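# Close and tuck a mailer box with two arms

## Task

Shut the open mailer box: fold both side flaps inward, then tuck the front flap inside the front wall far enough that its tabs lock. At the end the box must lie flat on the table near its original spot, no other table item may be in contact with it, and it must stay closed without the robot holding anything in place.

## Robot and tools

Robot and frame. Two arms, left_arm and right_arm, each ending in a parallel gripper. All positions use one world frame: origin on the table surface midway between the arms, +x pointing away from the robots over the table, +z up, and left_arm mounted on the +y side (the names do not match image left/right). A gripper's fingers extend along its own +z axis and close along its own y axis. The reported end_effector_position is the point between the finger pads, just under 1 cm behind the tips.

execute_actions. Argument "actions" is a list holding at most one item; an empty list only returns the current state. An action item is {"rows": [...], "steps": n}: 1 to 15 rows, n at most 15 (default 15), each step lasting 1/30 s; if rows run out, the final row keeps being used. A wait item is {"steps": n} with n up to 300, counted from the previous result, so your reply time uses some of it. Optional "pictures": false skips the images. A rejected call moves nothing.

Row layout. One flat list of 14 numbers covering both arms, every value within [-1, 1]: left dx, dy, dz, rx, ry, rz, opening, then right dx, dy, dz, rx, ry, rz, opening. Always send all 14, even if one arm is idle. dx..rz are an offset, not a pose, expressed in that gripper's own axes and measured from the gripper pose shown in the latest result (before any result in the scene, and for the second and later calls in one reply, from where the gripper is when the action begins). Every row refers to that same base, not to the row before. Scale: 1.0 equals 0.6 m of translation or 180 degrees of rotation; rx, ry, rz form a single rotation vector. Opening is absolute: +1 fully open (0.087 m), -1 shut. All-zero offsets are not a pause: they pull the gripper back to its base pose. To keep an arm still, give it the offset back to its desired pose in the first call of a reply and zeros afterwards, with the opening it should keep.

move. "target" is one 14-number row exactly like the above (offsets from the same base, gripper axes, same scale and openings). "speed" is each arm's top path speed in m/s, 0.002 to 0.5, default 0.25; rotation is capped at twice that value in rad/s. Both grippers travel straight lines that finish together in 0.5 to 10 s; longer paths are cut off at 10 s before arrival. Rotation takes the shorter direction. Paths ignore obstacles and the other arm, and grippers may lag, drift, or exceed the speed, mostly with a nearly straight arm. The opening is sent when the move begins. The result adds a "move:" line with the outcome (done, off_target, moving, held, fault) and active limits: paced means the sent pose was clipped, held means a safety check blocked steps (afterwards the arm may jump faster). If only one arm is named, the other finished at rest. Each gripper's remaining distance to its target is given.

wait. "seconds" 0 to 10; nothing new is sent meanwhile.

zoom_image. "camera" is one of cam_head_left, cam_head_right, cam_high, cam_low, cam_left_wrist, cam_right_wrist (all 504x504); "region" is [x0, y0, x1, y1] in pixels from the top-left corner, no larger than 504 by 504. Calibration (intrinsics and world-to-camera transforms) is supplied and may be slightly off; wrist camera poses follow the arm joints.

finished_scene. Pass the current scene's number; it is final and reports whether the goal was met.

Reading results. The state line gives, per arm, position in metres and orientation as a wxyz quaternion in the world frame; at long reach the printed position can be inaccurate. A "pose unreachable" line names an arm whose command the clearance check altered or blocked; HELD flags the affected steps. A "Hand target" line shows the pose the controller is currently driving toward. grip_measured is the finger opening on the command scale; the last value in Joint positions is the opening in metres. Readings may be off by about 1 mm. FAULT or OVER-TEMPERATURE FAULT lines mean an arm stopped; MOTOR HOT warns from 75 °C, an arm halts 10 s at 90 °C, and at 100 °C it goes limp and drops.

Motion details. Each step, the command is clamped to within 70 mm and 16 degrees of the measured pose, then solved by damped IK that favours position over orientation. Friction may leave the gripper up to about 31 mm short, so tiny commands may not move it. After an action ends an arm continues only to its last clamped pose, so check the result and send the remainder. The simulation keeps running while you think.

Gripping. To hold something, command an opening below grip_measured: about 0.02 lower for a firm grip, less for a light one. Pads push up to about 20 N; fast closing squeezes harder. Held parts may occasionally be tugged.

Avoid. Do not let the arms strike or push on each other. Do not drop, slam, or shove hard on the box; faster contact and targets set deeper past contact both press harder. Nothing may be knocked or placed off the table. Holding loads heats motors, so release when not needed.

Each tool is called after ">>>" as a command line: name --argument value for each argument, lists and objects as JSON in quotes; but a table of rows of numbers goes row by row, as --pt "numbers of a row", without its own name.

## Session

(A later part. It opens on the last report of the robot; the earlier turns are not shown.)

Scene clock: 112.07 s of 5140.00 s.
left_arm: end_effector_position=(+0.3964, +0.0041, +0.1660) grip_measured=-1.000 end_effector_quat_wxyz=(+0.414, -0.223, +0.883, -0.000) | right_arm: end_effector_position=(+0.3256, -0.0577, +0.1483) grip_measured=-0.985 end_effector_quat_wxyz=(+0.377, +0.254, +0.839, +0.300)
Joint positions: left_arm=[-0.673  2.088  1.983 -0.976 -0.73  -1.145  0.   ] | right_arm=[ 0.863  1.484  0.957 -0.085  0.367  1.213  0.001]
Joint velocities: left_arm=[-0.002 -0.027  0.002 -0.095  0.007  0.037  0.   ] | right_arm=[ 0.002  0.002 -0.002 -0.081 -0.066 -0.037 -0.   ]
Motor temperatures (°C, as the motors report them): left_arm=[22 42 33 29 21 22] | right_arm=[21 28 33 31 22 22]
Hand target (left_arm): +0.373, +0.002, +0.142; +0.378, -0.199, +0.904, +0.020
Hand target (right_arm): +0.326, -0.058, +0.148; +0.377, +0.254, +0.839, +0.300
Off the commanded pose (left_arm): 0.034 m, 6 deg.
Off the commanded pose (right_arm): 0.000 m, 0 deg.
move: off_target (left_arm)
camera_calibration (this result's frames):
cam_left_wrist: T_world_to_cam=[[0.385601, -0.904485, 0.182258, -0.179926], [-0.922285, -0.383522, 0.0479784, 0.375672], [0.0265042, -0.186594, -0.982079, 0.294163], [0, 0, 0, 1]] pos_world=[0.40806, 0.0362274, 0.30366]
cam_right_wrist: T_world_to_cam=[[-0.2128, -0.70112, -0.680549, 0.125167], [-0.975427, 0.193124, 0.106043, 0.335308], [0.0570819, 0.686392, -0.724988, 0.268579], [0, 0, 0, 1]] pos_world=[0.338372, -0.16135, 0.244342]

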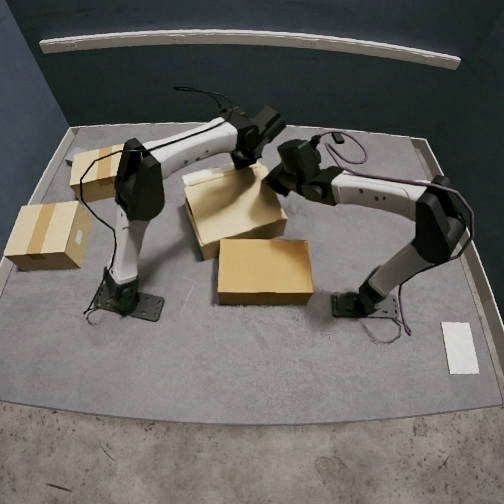

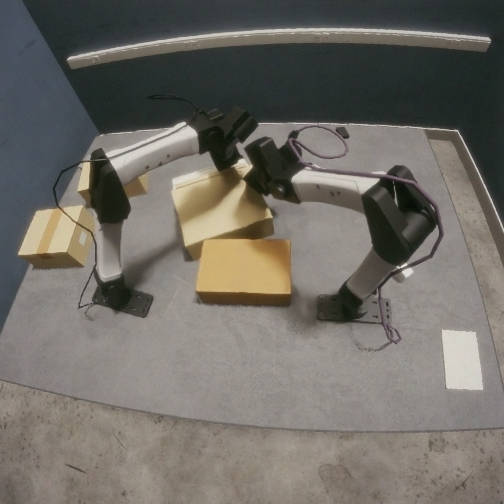

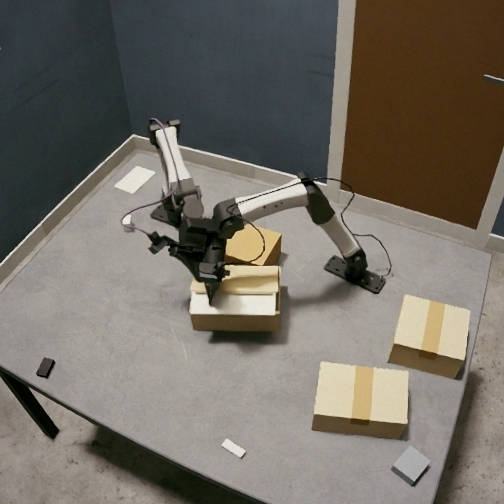

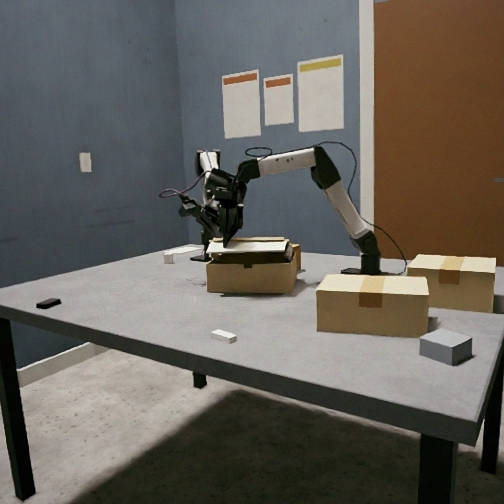

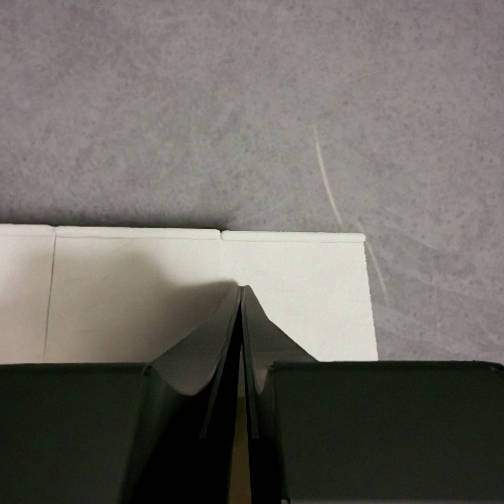

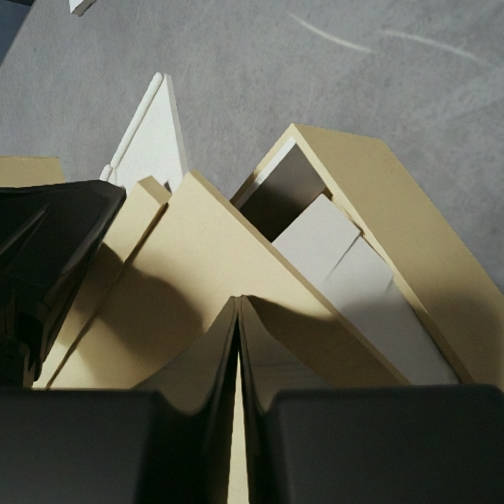

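>>> move --target '[-0.06,0,-0.06,0,0,0,-1,0,0,0,0,0,0,-1]' --speed 0.1

>>> move --target '[0,0,0,0.42,0,0.42,-1,0,0,0,0,0,0,-1]' --speed 0.3

Scene clock: 117.40 s of 5140.00 s.
left_arm: end_effector_position=(+0.3919, +0.0108, +0.2181) grip_measured=-1.000 end_effector_quat_wxyz=(+0.421, -0.227, +0.878, -0.007) | right_arm: end_effector_position=(+0.3257, -0.0576, +0.1485) grip_measured=-0.985 end_effector_quat_wxyz=(+0.377, +0.254, +0.839, +0.300)
Joint positions: left_arm=[-0.673  2.086  2.184 -1.157 -0.736 -1.146  0.   ] | right_arm=[ 0.863  1.484  0.957 -0.083  0.367  1.213  0.001]
Joint velocities: left_arm=[ 0.007 -0.022 -0.007 -0.081  0.037  0.007  0.   ] | right_arm=[-0.007 -0.002  0.002  0.081  0.007 -0.037 -0.   ]
Motor temperatures (°C, as the motors report them): left_arm=[22 42 33 29 21 22] | right_arm=[21 28 33 31 22 22]
Hand target (left_arm): +0.390, +0.012, +0.216; +0.414, -0.223, +0.883, -0.001
Hand target (right_arm): +0.326, -0.058, +0.148; +0.377, +0.254, +0.839, +0.300
Off the commanded pose (left_arm): 0.003 m, 1 deg.
Off the commanded pose (right_arm): 0.000 m, 0 deg.
After step 90, 1.23 s passed at rest.
move: done
camera_calibration (this result's frames):
cam_left_wrist: T_world_to_cam=[[0.385724, -0.900392, 0.201274, -0.18584], [-0.921498, -0.386707, 0.0360526, 0.373915], [0.0453727, -0.19938, -0.978871, 0.338769], [0, 0, 0, 1]] pos_world=[0.400874, 0.0448108, 0.355535]
cam_right_wrist: T_world_to_cam=[[-0.212267, -0.700551, -0.681301, 0.125409], [-0.97551, 0.193036, 0.105441, 0.335489], [0.0576491, 0.686997, -0.72437, 0.268405], [0, 0, 0, 1]] pos_world=[0.33842, -0.161299, 0.244492]

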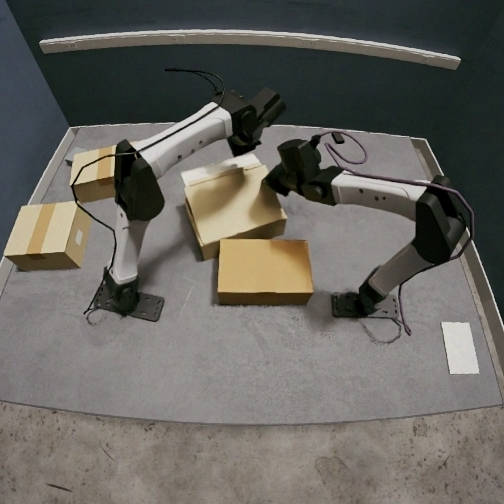

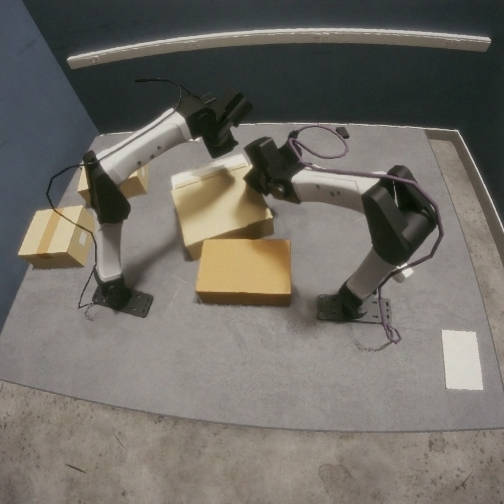

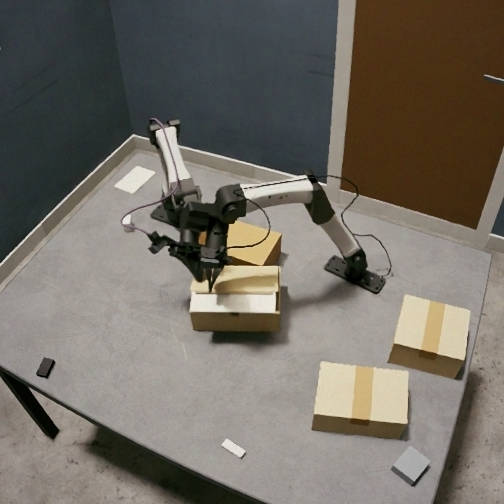

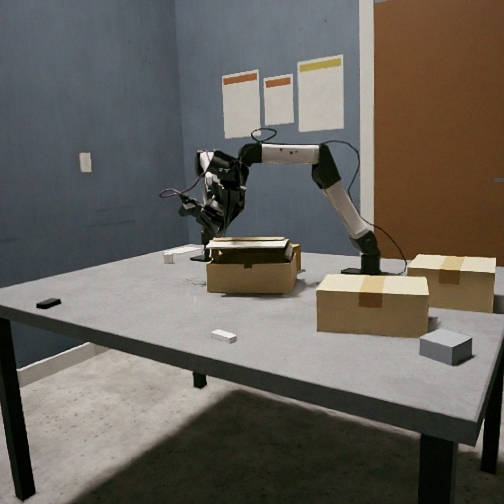

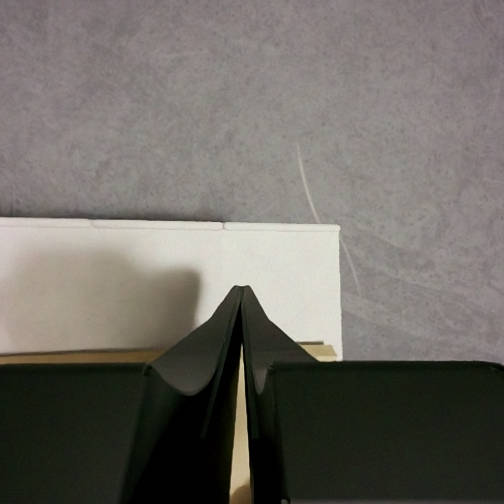

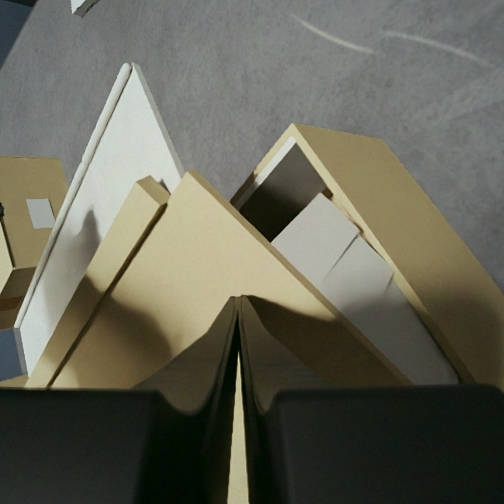

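Scene clock: 121.23 s of 5140.00 s.
left_arm: end_effector_position=(+0.3915, +0.0076, +0.2287) grip_measured=-1.000 end_effector_quat_wxyz=(+0.406, +0.606, +0.635, -0.255) | right_arm: end_effector_position=(+0.3257, -0.0576, +0.1485) grip_measured=-0.985 end_effector_quat_wxyz=(+0.377, +0.254, +0.839, +0.300)
Joint positions: left_arm=[-0.317  1.86   1.79  -0.695  0.675  0.742  0.   ] | right_arm=[ 0.863  1.484  0.957 -0.083  0.367  1.213  0.001]
Joint velocities: left_arm=[-0.017 -0.012  0.007 -0.022  0.007  0.022  0.   ] | right_arm=[-0.007 -0.002 -0.002  0.037 -0.022 -0.11   0.   ]
Motor temperatures (°C, as the motors report them): left_arm=[22 42 33 29 21 22] | right_arm=[21 29 33 31 22 22]
Hand target (left_arm): +0.393, +0.010, +0.221; +0.392, +0.606, +0.643, -0.258
Hand target (right_arm): +0.326, -0.058, +0.148; +0.377, +0.254, +0.839, +0.300
Off the commanded pose (left_arm): 0.011 m, 3 deg.
Off the commanded pose (right_arm): 0.000 m, 0 deg.
move: off_target (left_arm)
camera_calibration (this result's frames):
cam_left_wrist: T_world_to_cam=[[-0.976663, -0.128429, -0.172147, 0.422195], [-0.11264, 0.988733, -0.0985835, 0.0755849], [0.182868, -0.0768923, -0.980126, 0.294102], [0, 0, 0, 1]] pos_world=[0.367074, 0.0021029, 0.368388]
cam_right_wrist: T_world_to_cam=[[-0.212267, -0.700551, -0.681301, 0.125409], [-0.97551, 0.193036, 0.105441, 0.335489], [0.0576491, 0.686997, -0.72437, 0.268405], [0, 0, 0, 1]] pos_world=[0.33842, -0.161299, 0.244492]

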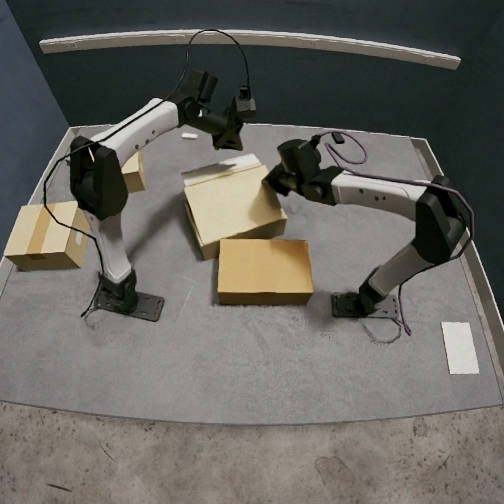

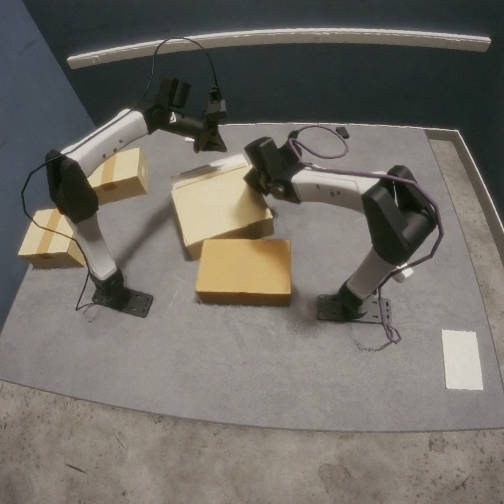

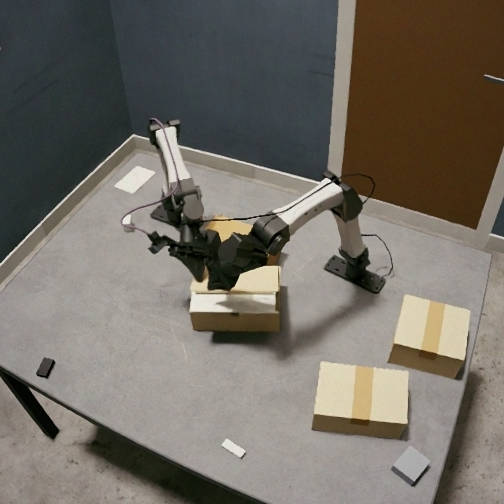

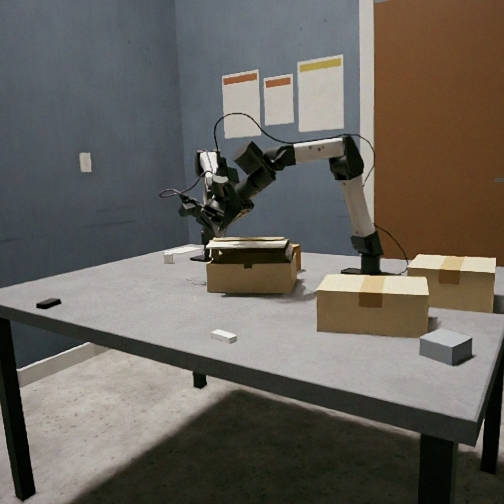

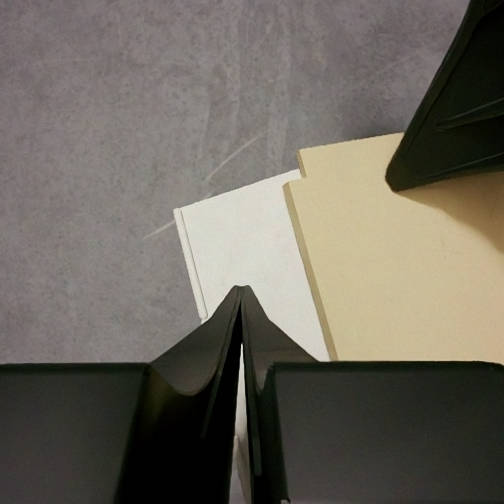

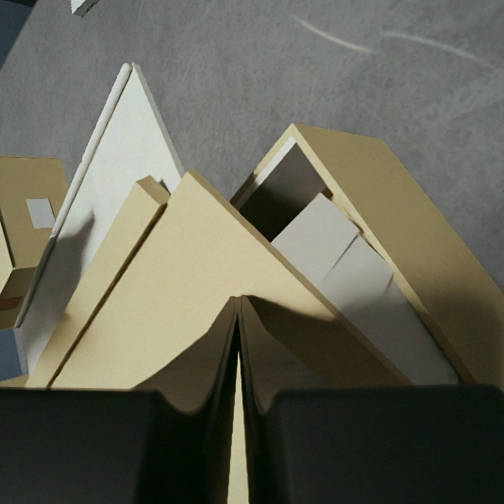

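>>> move --target '[0.124,-0.025,0.081,0.062,0.015,-0.09,-1,0,0,0,0,0,0,-1]' --speed 0.06

>>> move --target '[-0.029,-0.094,0.016,0,0,0,-1,0,0,0,0,0,0,-1]' --speed 0.05

Scene clock: 127.90 s of 5140.00 s.
left_arm: end_effector_position=(+0.3937, +0.0024, +0.1532) grip_measured=-1.000 end_effector_quat_wxyz=(+0.317, +0.562, +0.679, -0.351) | right_arm: end_effector_position=(+0.3257, -0.0576, +0.1485) grip_measured=-0.985 end_effector_quat_wxyz=(+0.377, +0.254, +0.839, +0.300)
Joint positions: left_arm=[-0.275  2.044  1.79  -0.703  0.828  0.663  0.   ] | right_arm=[ 0.863  1.484  0.957 -0.083  0.367  1.213  0.001]
Joint velocities: left_arm=[ 0.002  0.002  0.002 -0.037 -0.051 -0.037  0.   ] | right_arm=[-0.007 -0.002 -0.007 -0.022 -0.007  0.007  0.001]
Motor temperatures (°C, as the motors report them): left_arm=[22 41 34 29 21 22] | right_arm=[21 29 33 31 22 22]
Hand target (left_arm): +0.391, +0.008, +0.138; +0.292, +0.551, +0.695, -0.356
Hand target (right_arm): +0.326, -0.058, +0.149; +0.377, +0.254, +0.839, +0.300
Off the commanded pose (left_arm): 0.016 m, 4 deg.
Off the commanded pose (right_arm): 0.000 m, 0 deg.
After step 90, 0.47 s passed at rest.
move: off_target (left_arm)
camera_calibration (this result's frames):
cam_left_wrist: T_world_to_cam=[[-0.986659, -0.11456, 0.115673, 0.37047], [-0.125519, 0.987783, -0.0923579, 0.0776606], [-0.10368, -0.105645, -0.988984, 0.333539], [0, 0, 0, 1]] pos_world=[0.409856, 0.000965951, 0.294184]
cam_right_wrist: T_world_to_cam=[[-0.212267, -0.700551, -0.681301, 0.125409], [-0.97551, 0.193036, 0.105441, 0.335489], [0.0576491, 0.686997, -0.72437, 0.268405], [0, 0, 0, 1]] pos_world=[0.33842, -0.161299, 0.244492]

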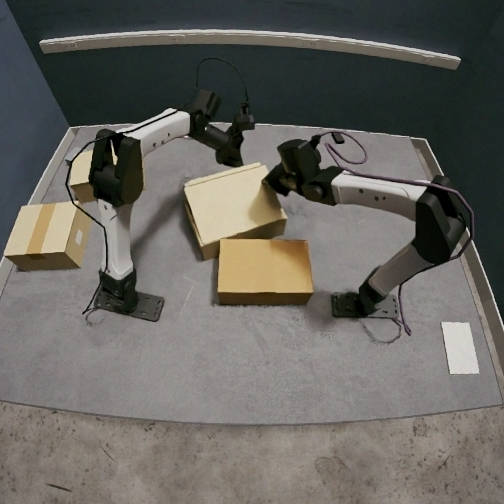

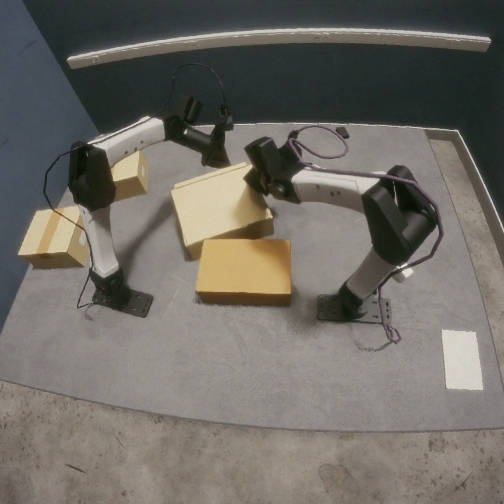

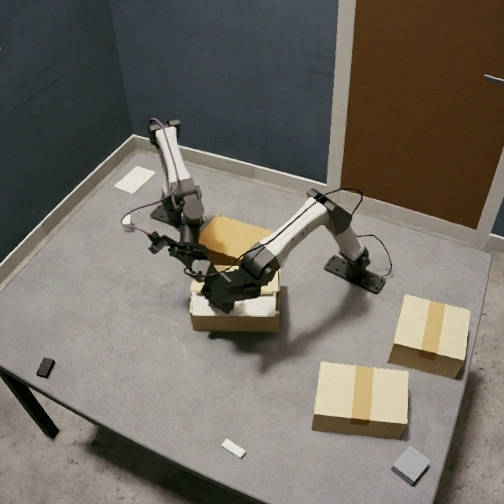

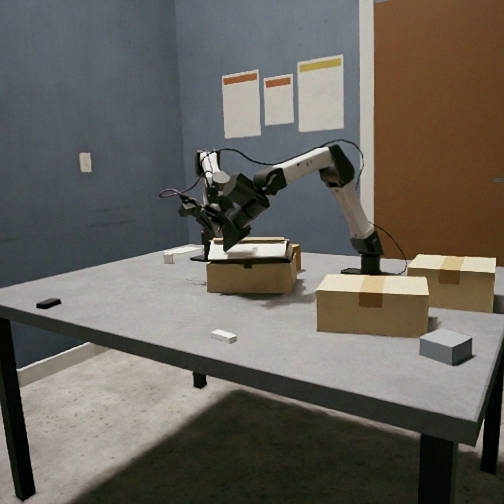

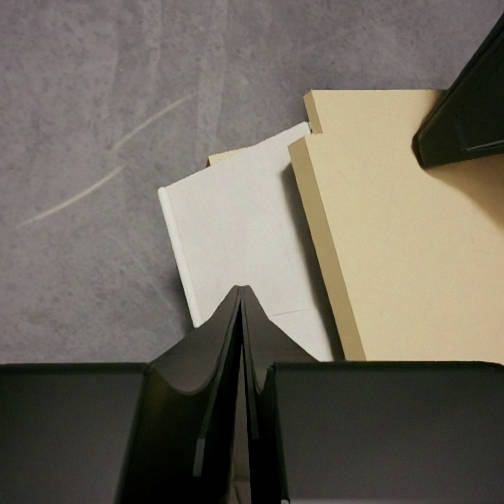

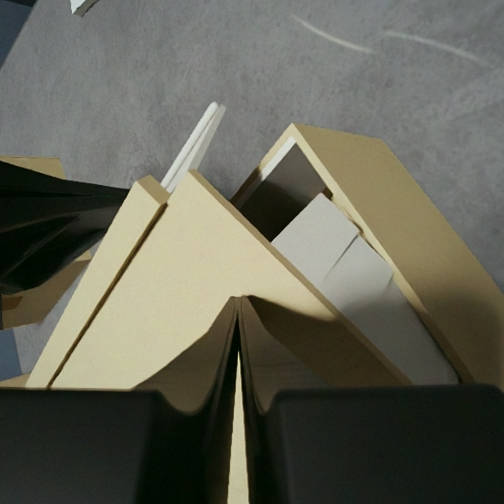

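Scene clock: 129.40 s of 5140.00 s.
left_arm: end_effector_position=(+0.3737, -0.0075, +0.1747) grip_measured=-1.000 end_effector_quat_wxyz=(+0.349, +0.556, +0.688, -0.310) | right_arm: end_effector_position=(+0.3256, -0.0574, +0.1485) grip_measured=-0.985 end_effector_quat_wxyz=(+0.376, +0.254, +0.839, +0.301)
Joint positions: left_arm=[-0.346  1.898  1.654 -0.585  0.699  0.565  0.   ] | right_arm=[ 0.863  1.484  0.957 -0.083  0.366  1.213  0.001]
Joint velocities: left_arm=[-0.012 -0.027 -0.017 -0.007  0.007 -0.066  0.   ] | right_arm=[ 0.007  0.007 -0.007 -0.081  0.037 -0.022  0.   ]
Motor temperatures (°C, as the motors report them): left_arm=[22 42 34 29 21 22] | right_arm=[21 29 33 31 22 22]
Hand target (left_arm): +0.343, -0.022, +0.171; +0.316, +0.562, +0.679, -0.351
Hand target (right_arm): +0.326, -0.058, +0.149; +0.377, +0.254, +0.839, +0.300
Off the commanded pose (left_arm): 0.036 m, 6 deg.
Off the commanded pose (right_arm): 0.000 m, 0 deg.
move: off_target (left_arm)
camera_calibration (this result's frames):
cam_left_wrist: T_world_to_cam=[[-0.982841, -0.181257, 0.0341928, 0.359382], [-0.18352, 0.979546, -0.0825276, 0.106809], [-0.0185347, -0.0873866, -0.996002, 0.321136], [0, 0, 0, 1]] pos_world=[0.378769, -0.0114213, 0.316379]
cam_right_wrist: T_world_to_cam=[[-0.211827, -0.700408, -0.681585, 0.12541], [-0.975683, 0.191754, 0.106179, 0.335153], [0.0563277, 0.687502, -0.723995, 0.268658], [0, 0, 0, 1]] pos_world=[0.338435, -0.161131, 0.244398]

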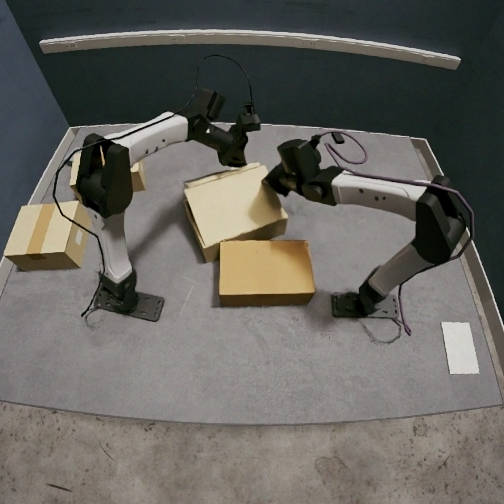

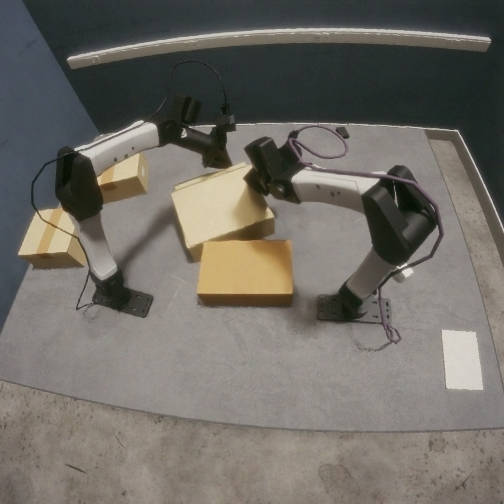

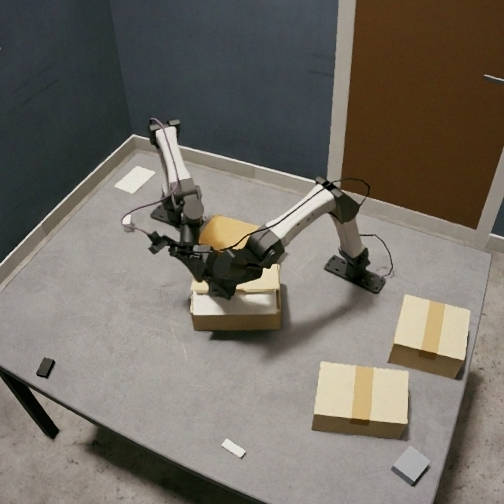

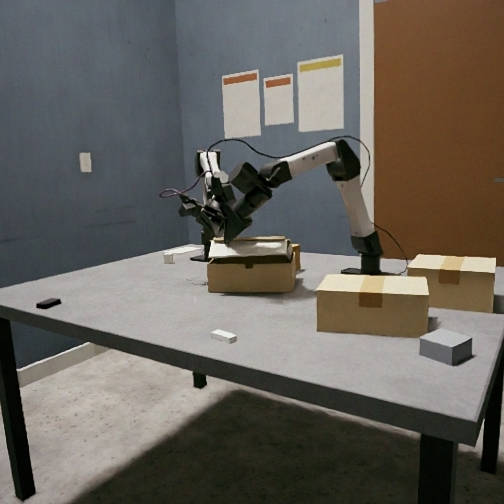

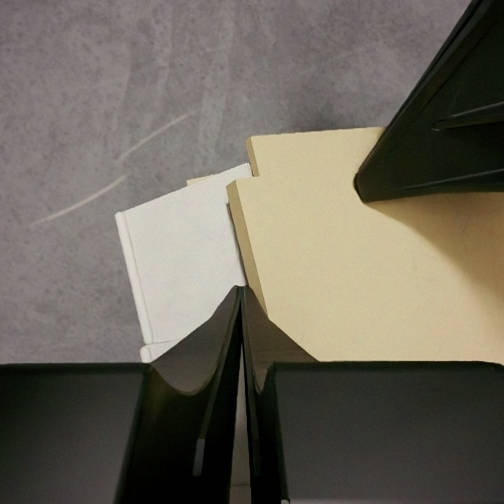

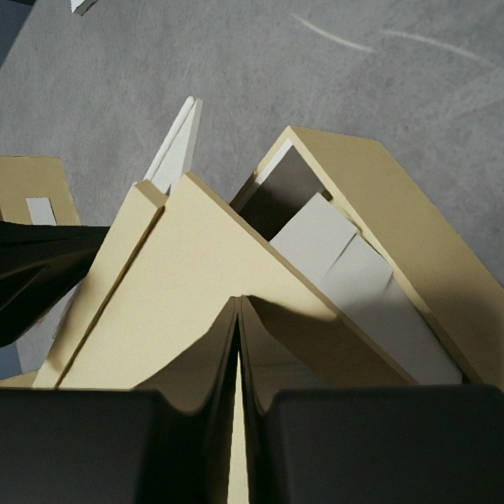

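>>> move --target '[0.04,0.047,0.013,0,0,0,-1,0,0,0,0,0,0,-1]' --speed 0.06

>>> move --target '[0,0,0,0,0,0,-1,-0.0255,0.041,-0.033,0,0,0,-1]' --speed 0.05

>>> move --target '[0.003,-0.096,0.031,0,0,0,-1,0,0,0,0,0,0,-1]' --speed 0.05

Scene clock: 134.33 s of 5140.00 s.
left_arm: end_effector_position=(+0.3938, +0.0041, +0.1557) grip_measured=-1.000 end_effector_quat_wxyz=(+0.352, +0.557, +0.685, -0.310) | right_arm: end_effector_position=(+0.3256, -0.0574, +0.1485) grip_measured=-0.985 end_effector_quat_wxyz=(+0.376, +0.254, +0.839, +0.301)
Joint positions: left_arm=[-0.297  1.951  1.654 -0.555  0.733  0.613  0.   ] | right_arm=[ 0.863  1.484  0.957 -0.083  0.366  1.213  0.001]
Joint velocities: left_arm=[-0.017 -0.012 -0.012 -0.125  0.022 -0.007  0.   ] | right_arm=[-0.027 -0.007  0.002 -0.022  0.022 -0.125  0.   ]
Motor temperatures (°C, as the motors report them): left_arm=[22 42 33 30 22 22] | right_arm=[21 29 33 31 22 22]
Hand target (left_arm): +0.398, +0.005, +0.149; +0.349, +0.556, +0.688, -0.309
Hand target (right_arm): +0.326, -0.057, +0.148; +0.376, +0.254, +0.839, +0.301
Off the commanded pose (left_arm): 0.008 m, 0 deg.
Off the commanded pose (right_arm): 0.000 m, 0 deg.
After step 90, 0.97 s passed at rest.
move: done
camera_calibration (this result's frames):
cam_left_wrist: T_world_to_cam=[[-0.983296, -0.179662, 0.0291656, 0.382895], [-0.181569, 0.979408, -0.0882725, 0.0977124], [-0.0127058, -0.0920936, -0.995669, 0.301322], [0, 0, 0, 1]] pos_world=[0.398069, 0.000840929, 0.297475]
cam_right_wrist: T_world_to_cam=[[-0.211827, -0.700408, -0.681585, 0.12541], [-0.975683, 0.191754, 0.106179, 0.335153], [0.0563277, 0.687502, -0.723995, 0.268658], [0, 0, 0, 1]] pos_world=[0.338435, -0.161131, 0.244398]

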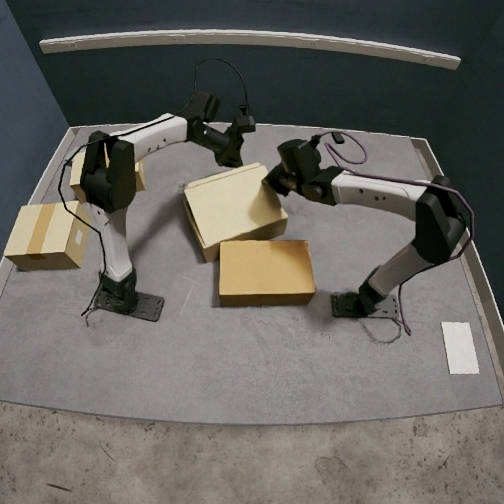

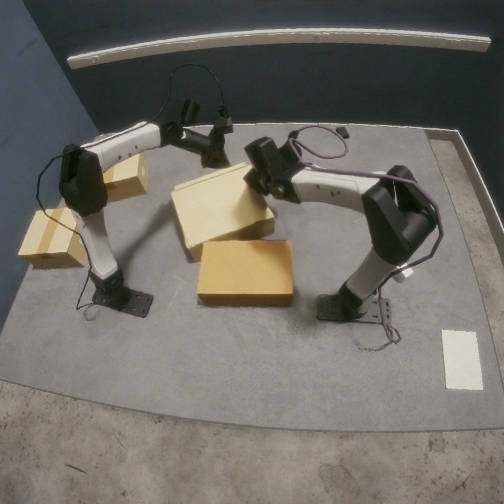

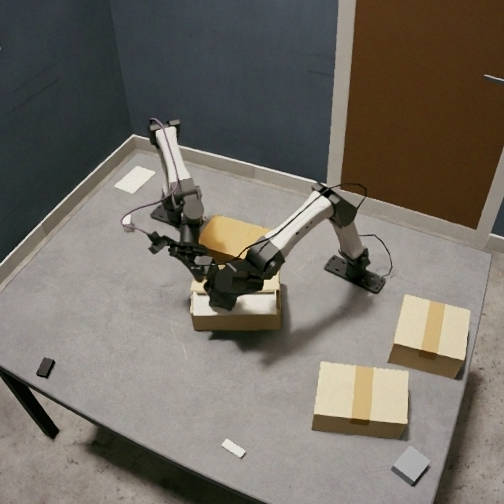

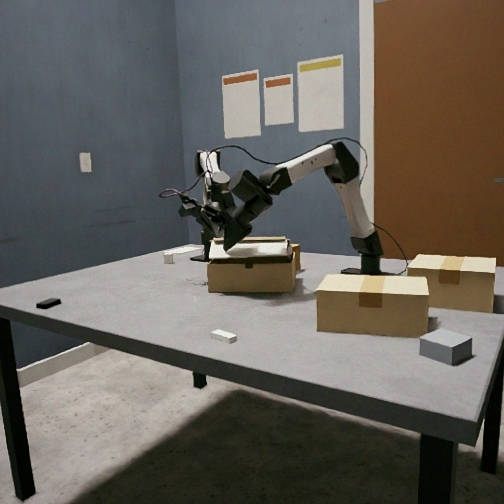

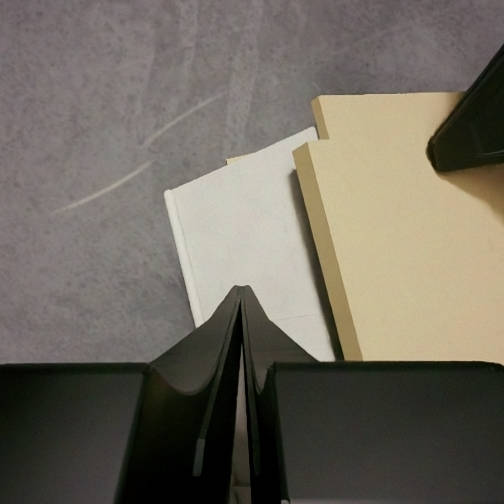

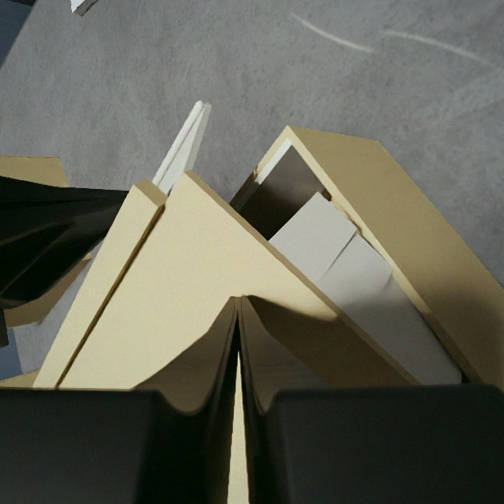

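Scene clock: 135.40 s of 5140.00 s.
left_arm: end_effector_position=(+0.3938, +0.0040, +0.1558) grip_measured=-1.000 end_effector_quat_wxyz=(+0.352, +0.557, +0.685, -0.310) | right_arm: end_effector_position=(+0.3246, -0.0584, +0.1676) grip_measured=-0.985 end_effector_quat_wxyz=(+0.371, +0.253, +0.845, +0.290)
Joint positions: left_arm=[-0.297  1.951  1.654 -0.555  0.733  0.613  0.   ] | right_arm=[ 0.863  1.473  1.045 -0.211  0.366  1.213  0.001]
Joint velocities: left_arm=[-0.017 -0.002  0.012  0.051 -0.095  0.022  0.   ] | right_arm=[-0.002  0.002  0.007  0.051 -0.007  0.007 -0.   ]
Motor temperatures (°C, as the motors report them): left_arm=[22 42 34 30 22 22] | right_arm=[21 29 33 31 22 22]
Hand target (left_arm): +0.394, +0.004, +0.156; +0.352, +0.557, +0.685, -0.310
Hand target (right_arm): +0.324, -0.057, +0.183; +0.376, +0.254, +0.839, +0.301
Off the commanded pose (left_arm): 0.000 m, 0 deg.
Off the commanded pose (right_arm): 0.016 m, 2 deg.
move: off_target (right_arm)
camera_calibration (this result's frames):
cam_left_wrist: T_world_to_cam=[[-0.983347, -0.179402, 0.0290338, 0.382936], [-0.181305, 0.979416, -0.08873, 0.0977585], [-0.0125178, -0.0925164, -0.995632, 0.301311], [0, 0, 0, 1]] pos_world=[0.398055, 0.000829563, 0.297551]
cam_right_wrist: T_world_to_cam=[[-0.224286, -0.713699, -0.663573, 0.137721], [-0.973584, 0.193993, 0.120422, 0.329424], [0.0427828, 0.673053, -0.738356, 0.289221], [0, 0, 0, 1]] pos_world=[0.339237, -0.160276, 0.265266]

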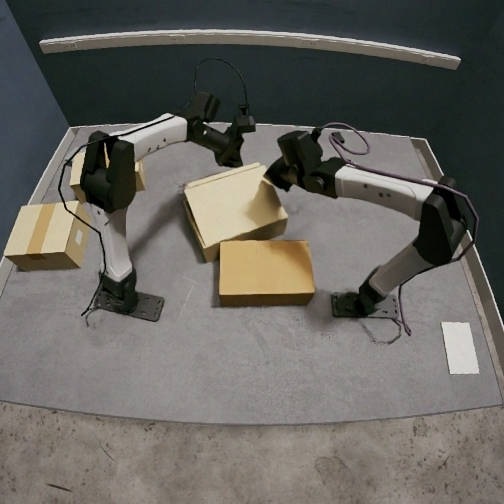

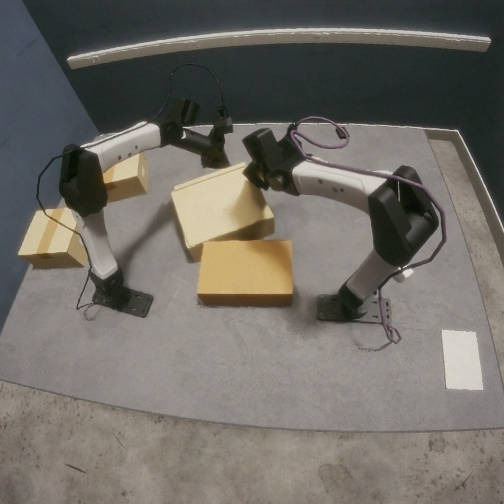

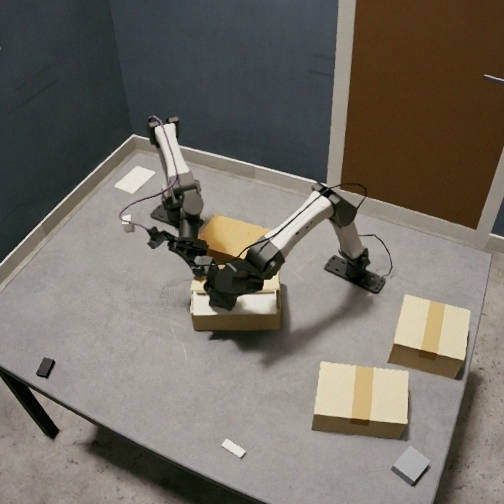

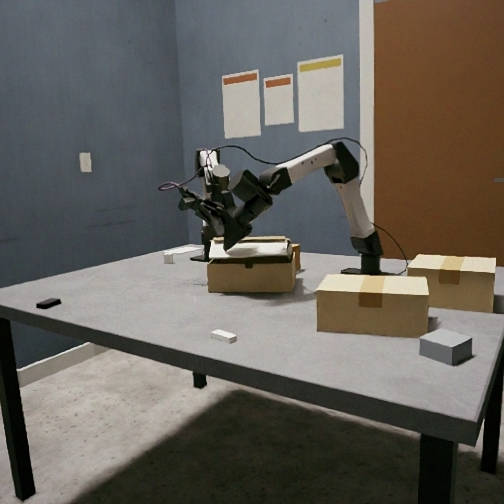

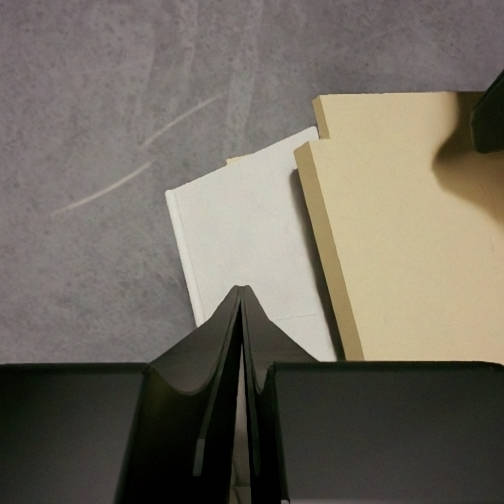

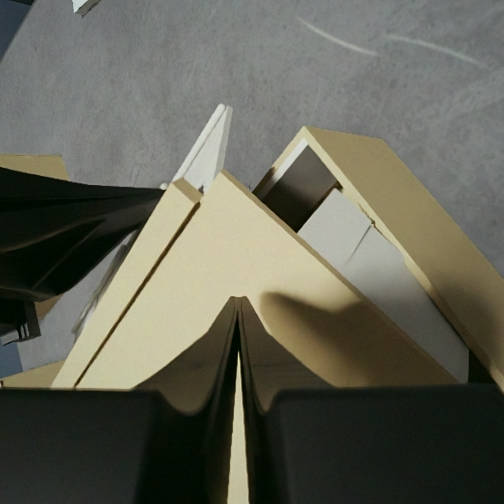

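Scene clock: 136.87 s of 5140.00 s.
left_arm: end_effector_position=(+0.3517, -0.0189, +0.1551) grip_measured=-1.000 end_effector_quat_wxyz=(+0.367, +0.556, +0.682, -0.302) | right_arm: end_effector_position=(+0.3243, -0.0587, +0.1671) grip_measured=-0.985 end_effector_quat_wxyz=(+0.371, +0.253, +0.846, +0.289)
Joint positions: left_arm=[-0.403  1.817  1.447 -0.387  0.645  0.51   0.   ] | right_arm=[ 0.863  1.473  1.045 -0.213  0.366  1.213  0.001]
Joint velocities: left_arm=[ 0.007  0.012  0.002 -0.037  0.051 -0.081  0.   ] | right_arm=[ 0.007 -0.012 -0.007 -0.051 -0.051 -0.066 -0.   ]
Motor temperatures (°C, as the motors report them): left_arm=[22 42 33 30 22 22] | right_arm=[21 29 33 31 22 22]
Hand target (left_arm): +0.340, -0.022, +0.147; +0.352, +0.557, +0.685, -0.312
Hand target (right_arm): +0.325, -0.058, +0.168; +0.371, +0.253, +0.845, +0.290
Off the commanded pose (left_arm): 0.015 m, 2 deg.
Off the commanded pose (right_arm): 0.001 m, 0 deg.
move: off_target (left_arm)
camera_calibration (this result's frames):
cam_left_wrist: T_world_to_cam=[[-0.98148, -0.19156, 0.00107632, 0.34092], [-0.190671, 0.976351, -0.101903, 0.117755], [0.0184697, -0.100221, -0.994794, 0.28683], [0, 0, 0, 1]] pos_world=[0.351762, -0.0209174, 0.29697]
cam_right_wrist: T_world_to_cam=[[-0.225324, -0.714806, -0.662028, 0.13719], [-0.973394, 0.194195, 0.121622, 0.329033], [0.0416261, 0.671819, -0.739545, 0.289588], [0, 0, 0, 1]] pos_world=[0.339137, -0.160383, 0.26497]

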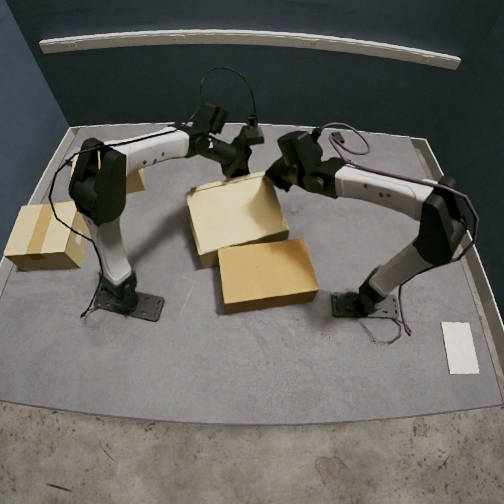

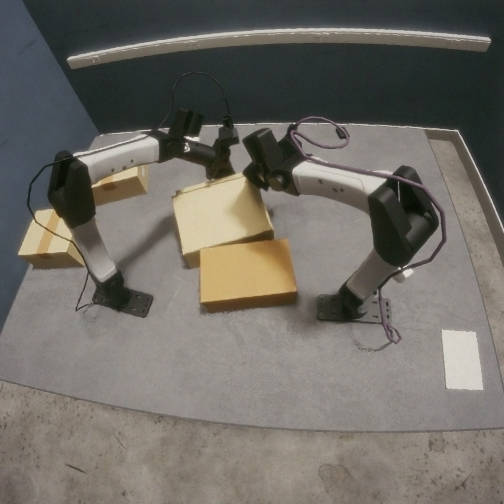

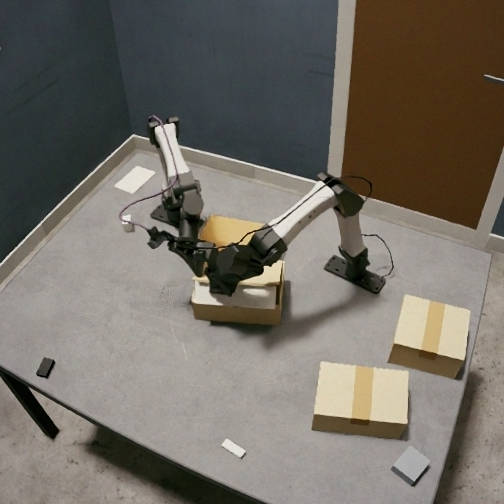

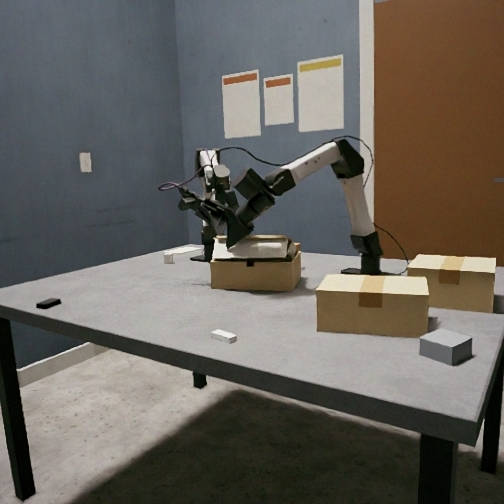

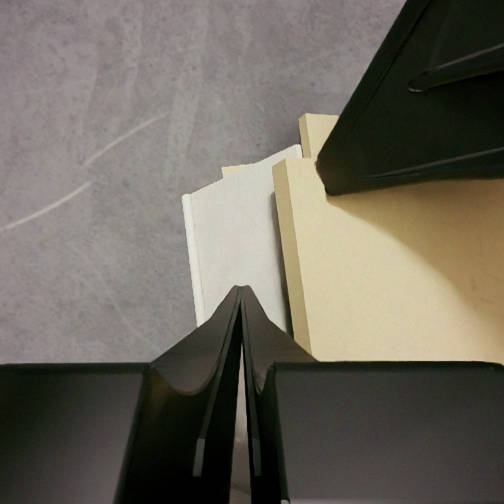

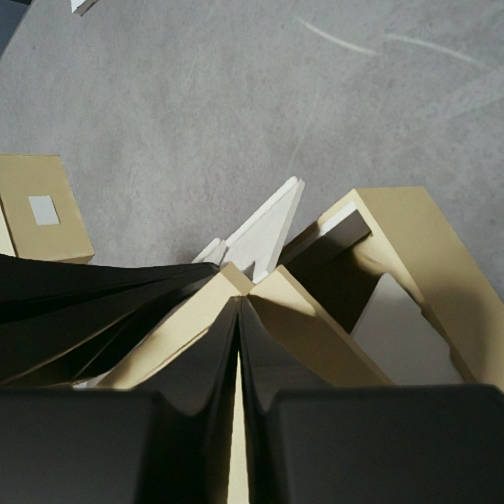

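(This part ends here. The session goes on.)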